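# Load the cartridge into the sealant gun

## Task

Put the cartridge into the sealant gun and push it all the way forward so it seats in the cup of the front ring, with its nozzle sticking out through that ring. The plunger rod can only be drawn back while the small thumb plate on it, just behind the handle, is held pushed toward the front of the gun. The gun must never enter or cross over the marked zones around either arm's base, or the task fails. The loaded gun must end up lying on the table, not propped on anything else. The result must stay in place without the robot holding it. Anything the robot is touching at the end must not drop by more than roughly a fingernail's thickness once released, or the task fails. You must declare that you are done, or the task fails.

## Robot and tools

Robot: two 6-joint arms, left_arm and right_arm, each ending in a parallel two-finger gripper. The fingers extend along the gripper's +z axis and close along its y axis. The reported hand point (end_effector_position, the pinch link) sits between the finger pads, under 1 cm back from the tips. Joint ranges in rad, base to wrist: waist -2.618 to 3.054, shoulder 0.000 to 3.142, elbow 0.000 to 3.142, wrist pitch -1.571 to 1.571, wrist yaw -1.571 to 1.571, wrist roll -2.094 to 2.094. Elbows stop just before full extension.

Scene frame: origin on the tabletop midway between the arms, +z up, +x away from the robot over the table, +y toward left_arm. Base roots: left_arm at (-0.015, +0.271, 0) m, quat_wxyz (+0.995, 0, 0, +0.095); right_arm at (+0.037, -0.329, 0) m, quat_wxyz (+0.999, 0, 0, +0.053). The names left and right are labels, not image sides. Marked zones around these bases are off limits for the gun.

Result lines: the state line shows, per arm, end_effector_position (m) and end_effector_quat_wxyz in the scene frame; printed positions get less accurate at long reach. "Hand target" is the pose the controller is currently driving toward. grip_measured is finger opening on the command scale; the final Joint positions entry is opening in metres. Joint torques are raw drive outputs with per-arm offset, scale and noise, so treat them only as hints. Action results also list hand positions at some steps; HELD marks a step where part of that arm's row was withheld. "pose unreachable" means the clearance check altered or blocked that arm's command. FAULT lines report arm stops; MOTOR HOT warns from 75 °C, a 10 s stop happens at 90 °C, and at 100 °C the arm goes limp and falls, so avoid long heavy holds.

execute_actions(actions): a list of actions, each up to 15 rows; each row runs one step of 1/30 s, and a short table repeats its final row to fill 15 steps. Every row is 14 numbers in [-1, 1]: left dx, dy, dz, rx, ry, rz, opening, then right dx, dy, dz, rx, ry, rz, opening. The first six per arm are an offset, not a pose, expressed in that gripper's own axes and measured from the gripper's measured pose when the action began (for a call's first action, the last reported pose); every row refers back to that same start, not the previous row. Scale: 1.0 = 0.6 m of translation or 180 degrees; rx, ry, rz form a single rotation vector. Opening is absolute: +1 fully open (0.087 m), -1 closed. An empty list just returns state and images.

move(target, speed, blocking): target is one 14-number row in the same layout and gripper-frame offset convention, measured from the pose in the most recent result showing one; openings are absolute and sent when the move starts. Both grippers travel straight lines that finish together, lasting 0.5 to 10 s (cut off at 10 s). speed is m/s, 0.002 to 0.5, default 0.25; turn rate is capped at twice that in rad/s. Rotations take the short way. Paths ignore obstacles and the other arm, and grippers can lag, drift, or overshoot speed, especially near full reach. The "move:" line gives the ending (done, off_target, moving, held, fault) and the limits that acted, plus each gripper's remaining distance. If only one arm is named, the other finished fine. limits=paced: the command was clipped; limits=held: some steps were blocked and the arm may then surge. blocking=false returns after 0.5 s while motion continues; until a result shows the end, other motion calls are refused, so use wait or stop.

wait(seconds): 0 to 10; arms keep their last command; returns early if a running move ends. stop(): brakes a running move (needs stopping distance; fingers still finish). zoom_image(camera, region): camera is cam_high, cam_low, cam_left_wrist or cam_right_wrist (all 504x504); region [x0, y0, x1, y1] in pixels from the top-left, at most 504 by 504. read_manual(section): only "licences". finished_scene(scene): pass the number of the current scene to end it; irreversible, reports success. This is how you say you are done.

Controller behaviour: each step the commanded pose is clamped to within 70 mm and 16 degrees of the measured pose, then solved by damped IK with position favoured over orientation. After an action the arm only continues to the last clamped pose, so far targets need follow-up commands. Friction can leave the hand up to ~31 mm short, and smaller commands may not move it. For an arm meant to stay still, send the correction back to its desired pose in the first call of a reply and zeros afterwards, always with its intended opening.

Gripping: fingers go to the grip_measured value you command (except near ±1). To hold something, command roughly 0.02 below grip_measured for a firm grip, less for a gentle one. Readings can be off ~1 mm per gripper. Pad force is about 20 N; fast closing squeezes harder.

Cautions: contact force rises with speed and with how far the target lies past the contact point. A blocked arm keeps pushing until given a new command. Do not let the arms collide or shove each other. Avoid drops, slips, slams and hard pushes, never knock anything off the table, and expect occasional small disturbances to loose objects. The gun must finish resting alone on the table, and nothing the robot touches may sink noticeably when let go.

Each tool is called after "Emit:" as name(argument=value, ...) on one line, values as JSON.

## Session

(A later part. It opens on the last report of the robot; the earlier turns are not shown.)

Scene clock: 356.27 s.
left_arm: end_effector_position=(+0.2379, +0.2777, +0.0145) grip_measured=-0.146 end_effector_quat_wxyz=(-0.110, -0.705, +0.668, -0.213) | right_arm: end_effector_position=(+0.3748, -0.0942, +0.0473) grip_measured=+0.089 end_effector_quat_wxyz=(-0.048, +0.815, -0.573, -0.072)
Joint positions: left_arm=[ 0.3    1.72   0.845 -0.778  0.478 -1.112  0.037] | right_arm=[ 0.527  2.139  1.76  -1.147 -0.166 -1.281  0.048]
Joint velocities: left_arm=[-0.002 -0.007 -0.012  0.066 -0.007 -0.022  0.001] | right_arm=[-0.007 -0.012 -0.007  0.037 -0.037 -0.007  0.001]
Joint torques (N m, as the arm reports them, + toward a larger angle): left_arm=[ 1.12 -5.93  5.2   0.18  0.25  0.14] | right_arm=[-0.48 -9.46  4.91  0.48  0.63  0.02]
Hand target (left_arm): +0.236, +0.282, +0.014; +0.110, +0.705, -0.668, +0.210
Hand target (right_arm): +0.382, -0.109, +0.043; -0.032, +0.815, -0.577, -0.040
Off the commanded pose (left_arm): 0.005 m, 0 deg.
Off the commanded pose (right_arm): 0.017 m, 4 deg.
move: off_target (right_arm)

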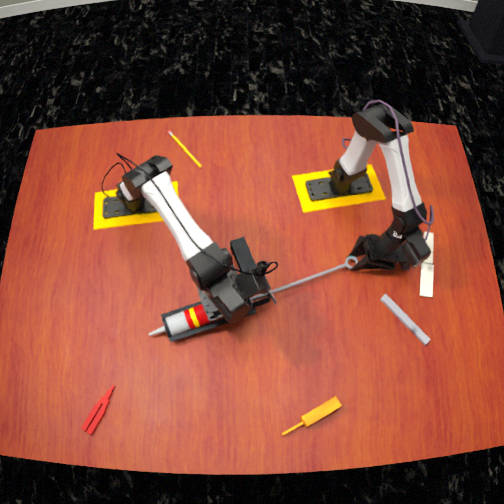

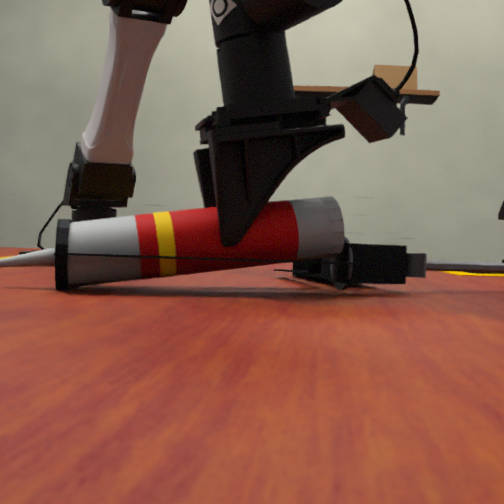

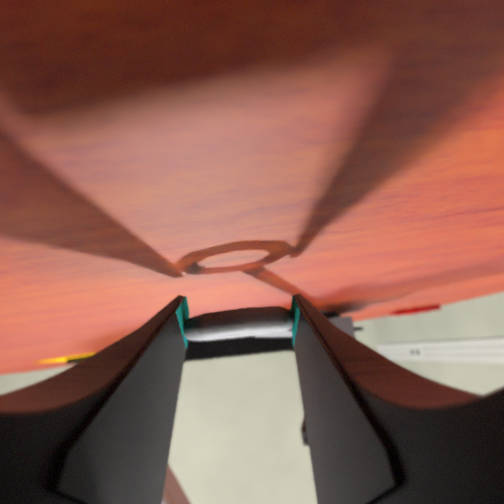

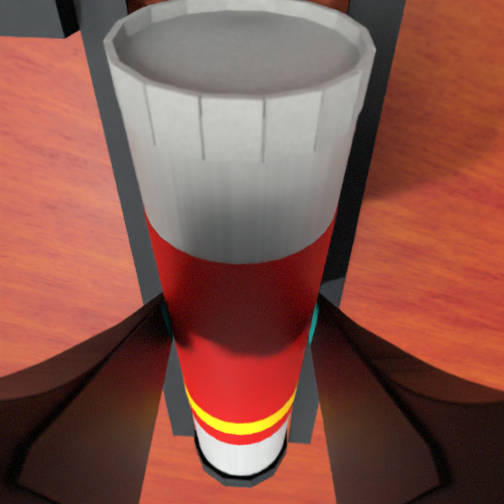

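Emit:
move(target=[-0.008,0.002,-0.004,0,0,0,-0.22,0.035,-0.004,0.025,0.0,0.05,0,0.04], speed=0.04)

Scene clock: 361.43 s.
left_arm: end_effector_position=(+0.2379, +0.2776, +0.0146) grip_measured=-0.146 end_effector_quat_wxyz=(-0.110, -0.704, +0.668, -0.213) | right_arm: end_effector_position=(+0.3735, -0.0959, +0.0344) grip_measured=+0.089 end_effector_quat_wxyz=(-0.019, +0.821, -0.569, -0.041)
Joint positions: left_arm=[ 0.3    1.72   0.845 -0.778  0.478 -1.111  0.037] | right_arm=[ 0.559  2.175  1.76  -1.144 -0.089 -1.264  0.048]
Joint velocities: left_arm=[-0.012 -0.002  0.002  0.037  0.051 -0.139 -0.   ] | right_arm=[-0.002 -0.017 -0.002 -0.037  0.022 -0.007  0.001]
Joint torques (N m, as the arm reports them, + toward a larger angle): left_arm=[ 1.49 -5.68  5.45  0.17  0.34  0.19] | right_arm=[-0.6  -9.09  5.44  0.44  0.73  0.07]
Hand target (left_arm): +0.236, +0.283, +0.014; +0.110, +0.705, -0.668, +0.213
Hand target (right_arm): +0.383, -0.110, +0.030; -0.003, +0.819, -0.574, -0.008
Off the commanded pose (left_arm): 0.006 m, 0 deg.
Off the commanded pose (right_arm): 0.018 m, 4 deg.
move: off_target (right_arm)

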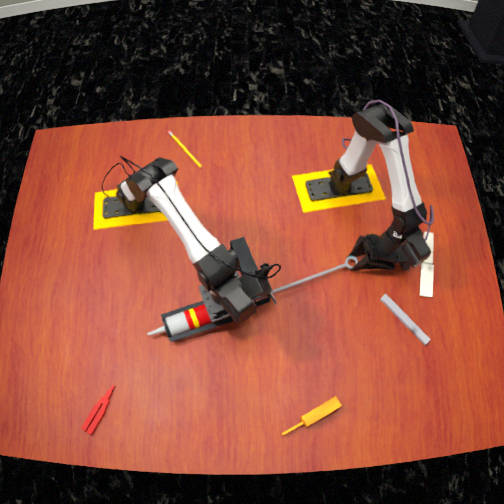

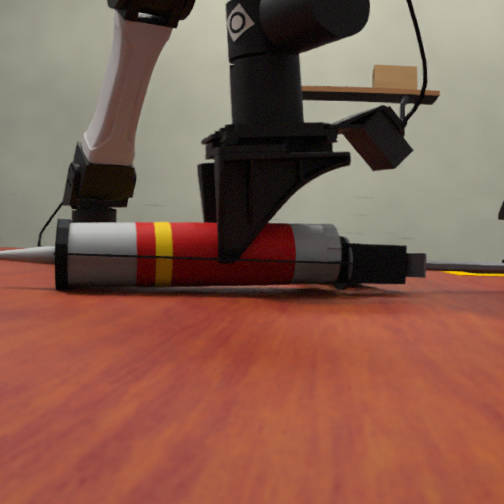

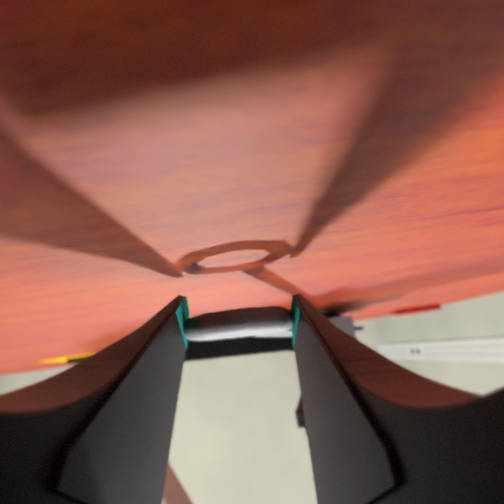

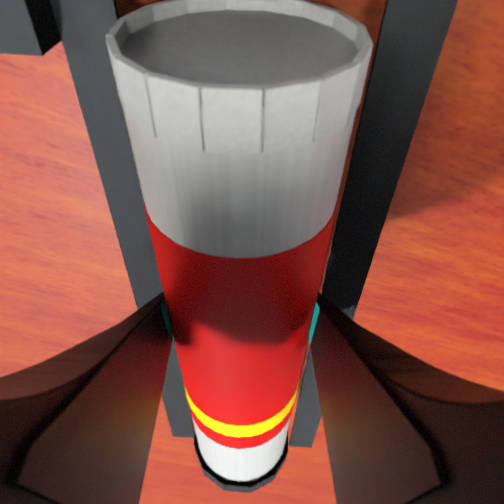

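Nearly flat. Keep forward pressure, then loosen gradually.

Emit:
execute_actions(actions=[[[-0.015,0.004,-0.007,0,0,0,-0.22,0.04,0,0.005,0,0.025,0,0.04]],[[-0.01,0.003,-0.005,0,0,0,-0.22,0.025,0,0.003,0,0.015,0,0.07],[-0.01,0.003,-0.005,0,0,0,-0.22,0.025,0,0.003,0,0.015,0,0.07],[-0.01,0.003,-0.005,0,0,0,-0.22,0.025,0,0.003,0,0.015,0,0.075],[-0.01,0.003,-0.005,0,0,0,-0.22,0.02,0,0.003,0,0.015,0,0.075],[-0.008,0.003,-0.004,0,0,0,-0.22,0.02,0,0.003,0,0.015,0,0.08]],[[-0.002,0,0,0,0,0,-0.22,0.008,0,0,0,0.005,0,0.085],[-0.002,0,0,0,0,0,-0.22,0.008,0,0,0,0.005,0,0.085],[-0.002,0,0,0,0,0,-0.22,0.008,0,0,0,0.005,0,0.09],[-0.002,0,0,0,0,0,-0.22,0.008,0,0,0,0.005,0,0.095],[-0.002,0,0,0,0,0,-0.22,0.008,0,0,0,0.005,0,0.1],[-0.002,0,0,0,0,0,-0.22,0.008,0,0,0,0.005,0,0.11],[-0.002,0,0,0,0,0,-0.22,0.008,0,0,0,0.005,0,0.13],[-0.002,0,0,0,0,0,-0.22,0.008,0,0,0,0.005,0,0.16],[-0.002,0,0,0,0,0,-0.22,0.008,0,0,0,0.005,0,0.2],[-0.002,0,0,0,0,0,-0.22,0.008,0,0,0,0.005,0,0.3]]])

Emit:
zoom_image(camera="cam_low", region=[0, 190, 250, 310])

Scene clock: 388.50 s.
left_arm: end_effector_position=(+0.2371, +0.2779, +0.0173) grip_measured=-0.146 end_effector_quat_wxyz=(-0.115, -0.703, +0.665, -0.224) | right_arm: end_effector_position=(+0.3705, -0.0971, +0.0344) grip_measured=+0.300 end_effector_quat_wxyz=(-0.014, +0.821, -0.569, -0.045)
Joint positions: left_arm=[ 0.316  1.72   0.845 -0.788  0.5   -1.097  0.037] | right_arm=[ 0.559  2.175  1.76  -1.157 -0.094 -1.266  0.057]
Joint velocities: left_arm=[-0.007 -0.002 -0.012  0.051  0.007 -0.139 -0.001] | right_arm=[-0.002 -0.007 -0.002  0.095 -0.022 -0.037  0.001]
Joint torques (N m, as the arm reports them, + toward a larger angle): left_arm=[ 0.18 -5.98  5.04  0.25  0.4   0.04] | right_arm=[-0.19 -9.93  5.72  0.44  0.07  0.  ]
Hand target (left_arm): +0.237, +0.279, +0.017; +0.115, +0.702, -0.666, +0.225
Hand target (right_arm): +0.375, -0.100, +0.034; -0.014, +0.822, -0.569, -0.035
Off the commanded pose (left_arm): 0.001 m, 0 deg.
Off the commanded pose (right_arm): 0.005 m, 1 deg.
Step readings (end_effector_position; steps 1 to 15: 1st action; 16 to 30: 2nd action; 31 to 45: 3rd action):
0: left_arm (+0.2379, +0.2776, +0.0146) | right_arm (+0.3735, -0.0959, +0.0344)
1: left_arm (+0.2379, +0.2779, +0.0148) | right_arm (+0.3735, -0.0959, +0.0344)
2: left_arm (+0.2377, +0.2779, +0.0154) | right_arm (+0.3736, -0.0959, +0.0344)
4: left_arm (+0.2373, +0.2779, +0.0164) | right_arm (+0.3736, -0.0959, +0.0344)
8: left_arm (+0.2372, +0.2778, +0.0169) | right_arm (+0.3736, -0.0959, +0.0344)
15: left_arm (+0.2372, +0.2778, +0.0170) | right_arm (+0.3736, -0.0959, +0.0344)
16: left_arm (+0.2372, +0.2776, +0.0171) | right_arm (+0.3735, -0.0958, +0.0343)
17: left_arm (+0.2372, +0.2777, +0.0173) | right_arm (+0.3733, -0.0957, +0.0343)
19: left_arm (+0.2371, +0.2777, +0.0175) | right_arm (+0.3733, -0.0957, +0.0343)
23: left_arm (+0.2371, +0.2776, +0.0176) | right_arm (+0.3733, -0.0957, +0.0343)
30: left_arm (+0.2371, +0.2776, +0.0176) | right_arm (+0.3733, -0.0957, +0.0343)
31: left_arm (+0.2371, +0.2776, +0.0176) | right_arm (+0.3731, -0.0954, +0.0343)
32: left_arm (+0.2372, +0.2776, +0.0176) | right_arm (+0.3730, -0.0954, +0.0343)
34: left_arm (+0.2372, +0.2776, +0.0176) | right_arm (+0.3730, -0.0954, +0.0343)
38: left_arm (+0.2372, +0.2776, +0.0176) | right_arm (+0.3722, -0.0960, +0.0343)
45: end_effector_position above

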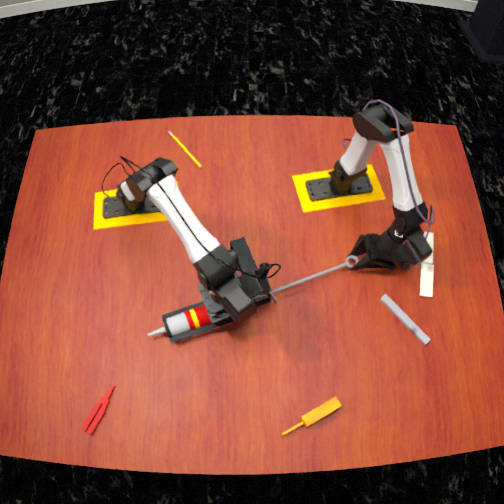

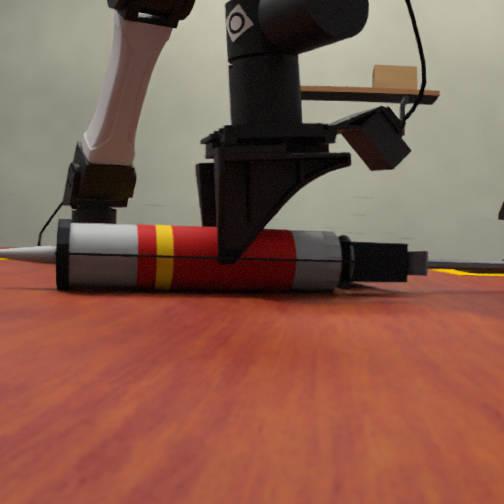

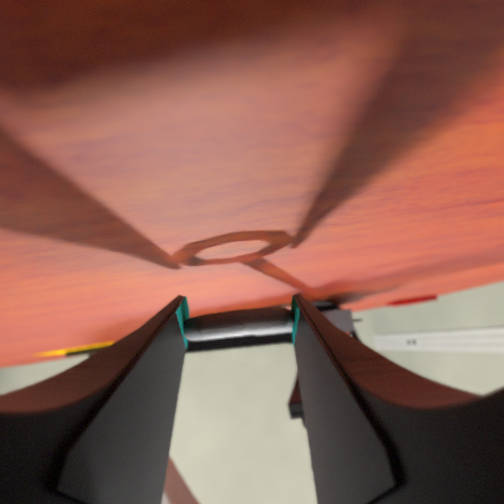

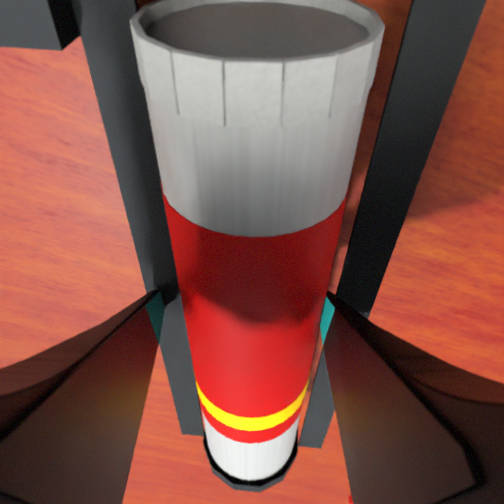

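Region (0, 190, 250, 310) of cam_low's 504x504 image, scaled by 2.016, with more detail than that image has; it fills the top 242 rows of this view, and the rest is white.

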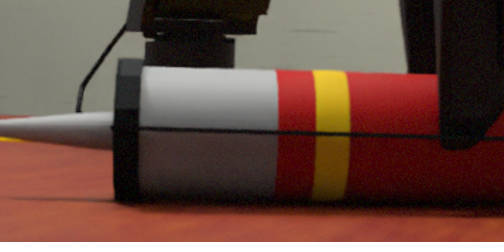

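Emit:
execute_actions(actions=[[[0,0,0,0,0,0,-0.16,0,0,0,0,0,0,0.4],[0,0,0,0,0,0,-0.15,0,0,0,0,0,0,0.5],[0,0,0,0,0,0,-0.14,0,0,0,0,0,0,0.6],[0,0,0,0,0,0,-0.13,0,0,0,0,0,0,0.6],[0,0,0,0,0,0,-0.11,0,0,0,0,0,0,0.6],[0,0,0,0,0,0,-0.05,0,0,0,0,0,0,0.6],[0,0,0,0,0,0,0.1,0,0,0,0,0,0,0.6],[0,0,0,0,0,0,0.3,0,0,0,0,0,0,0.6]]])

Emit:
move(target=[0,0,-0.12,0,0,0,0.3,0,0,-0.13,0,0,0,0.6], speed=0.12)

Scene clock: 397.80 s.
left_arm: end_effector_position=(+0.2370, +0.2782, +0.0170) grip_measured=+0.300 end_effector_quat_wxyz=(-0.115, -0.705, +0.664, -0.222) | right_arm: end_effector_position=(+0.3663, -0.0984, +0.0344) grip_measured=+0.600 end_effector_quat_wxyz=(-0.007, +0.820, -0.569, -0.052)
Joint positions: left_arm=[ 0.316  1.72   0.845 -0.788  0.498 -1.1    0.057] | right_arm=[ 0.559  2.175  1.76  -1.173 -0.103 -1.265  0.07 ]
Joint velocities: left_arm=[-0.007 -0.002 -0.012  0.022 -0.022 -0.022 -0.001] | right_arm=[-0.012 -0.012 -0.007 -0.081 -0.037  0.022  0.001]
Joint torques (N m, as the arm reports them, + toward a larger angle): left_arm=[-0.06 -6.32  4.91  0.23  0.42  0.02] | right_arm=[ 0.13 -9.86  5.99  0.45 -0.06  0.07]
Hand target (left_arm): +0.237, +0.278, +0.017; +0.115, +0.703, -0.665, +0.224
Hand target (right_arm): +0.370, -0.097, +0.034; -0.013, +0.821, -0.569, -0.045
Off the commanded pose (left_arm): 0.000 m, 0 deg.
Off the commanded pose (right_arm): 0.004 m, 1 deg.
Step readings (end_effector_position):
0: left_arm (+0.2371, +0.2779, +0.0173) | right_arm (+0.3705, -0.0971, +0.0344)
1: left_arm (+0.2370, +0.2780, +0.0173) | right_arm (+0.3696, -0.0973, +0.0344)
2: left_arm (+0.2370, +0.2781, +0.0172) | right_arm (+0.3683, -0.0978, +0.0344)
4: left_arm (+0.2370, +0.2782, +0.0170) | right_arm (+0.3661, -0.0985, +0.0344)
8: left_arm (+0.2370, +0.2782, +0.0170) | right_arm (+0.3663, -0.0983, +0.0344)
15: end_effector_position above

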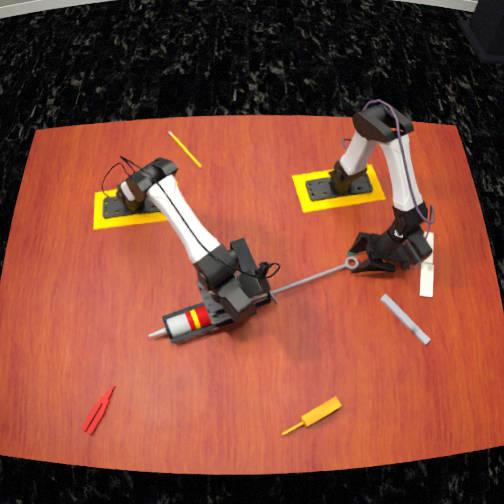

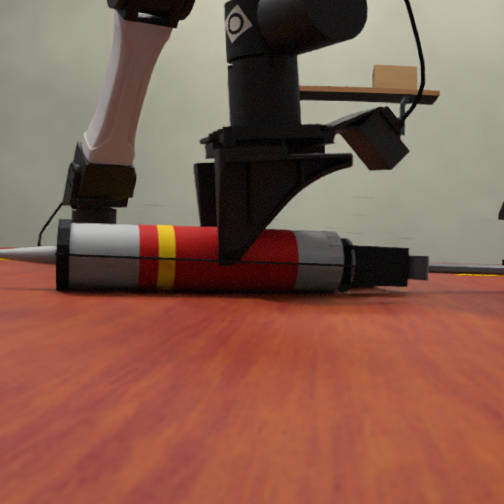

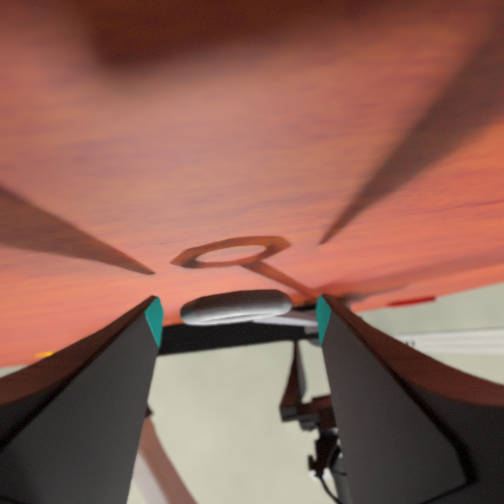

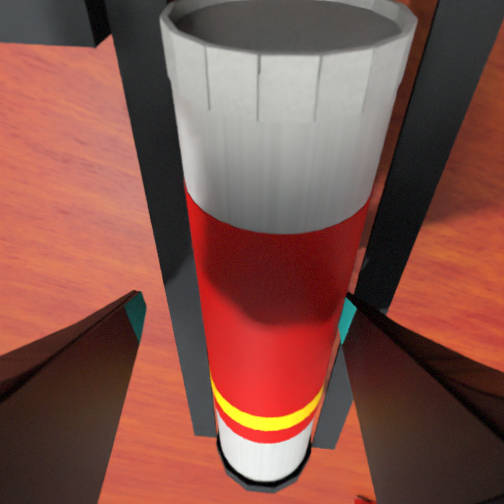

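Scene clock: 399.07 s.
left_arm: end_effector_position=(+0.2235, +0.3041, +0.0729) grip_measured=+0.300 end_effector_quat_wxyz=(-0.128, -0.704, +0.661, -0.224) | right_arm: end_effector_position=(+0.3674, -0.1037, +0.1045) grip_measured=+0.600 end_effector_quat_wxyz=(+0.002, +0.820, -0.569, -0.055)
Joint positions: left_arm=[ 0.434  1.659  1.015 -1.111  0.492 -0.963  0.057] | right_arm=[ 0.547  2.175  2.037 -1.471 -0.103 -1.277  0.07 ]
Joint velocities: left_arm=[-0.007 -0.007  0.002 -0.022  0.007 -0.051 -0.002] | right_arm=[-0.022 -0.017  0.002 -0.11  -0.066 -0.095 -0.001]
Joint torques (N m, as the arm reports them, + toward a larger angle): left_arm=[ 0.8  -7.51  7.14 -0.1   0.28  0.06] | right_arm=[-0.47 -9.94  8.14  0.21 -0.15 -0.04]
Hand target (left_arm): +0.226, +0.310, +0.080; +0.115, +0.705, -0.664, +0.224
Hand target (right_arm): +0.373, -0.104, +0.112; -0.007, +0.820, -0.569, -0.051
Off the commanded pose (left_arm): 0.010 m, 2 deg.
Off the commanded pose (right_arm): 0.009 m, 1 deg.
move: done

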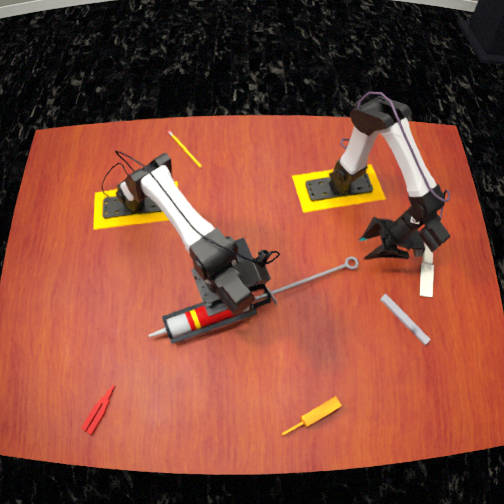

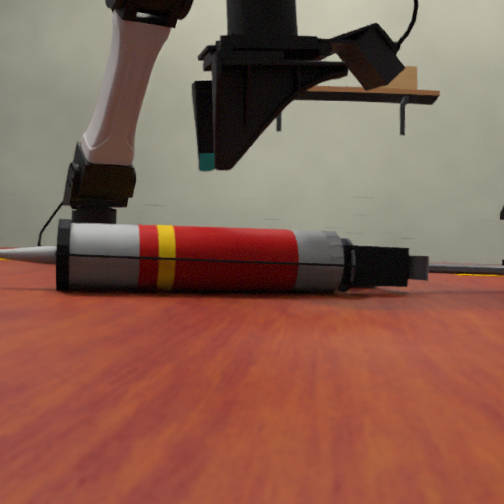

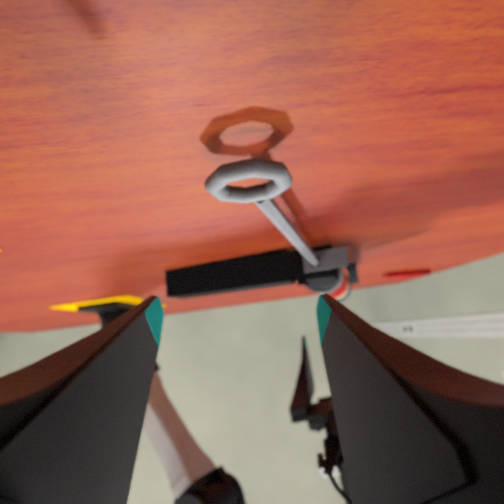

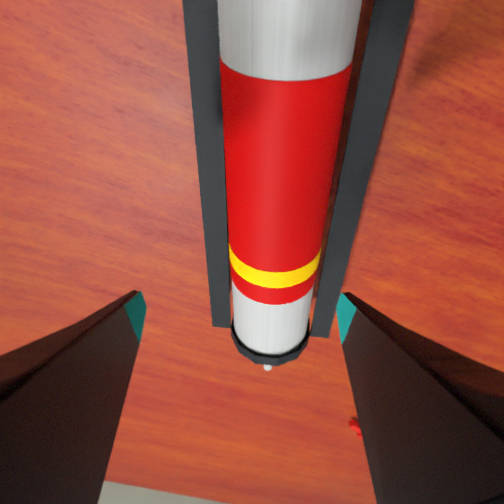

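The cartridge is seated in the cup (it moved about 1 mm when released). I'm done.

Emit:
finished_scene(scene=2)

The scene is finished: the task was done.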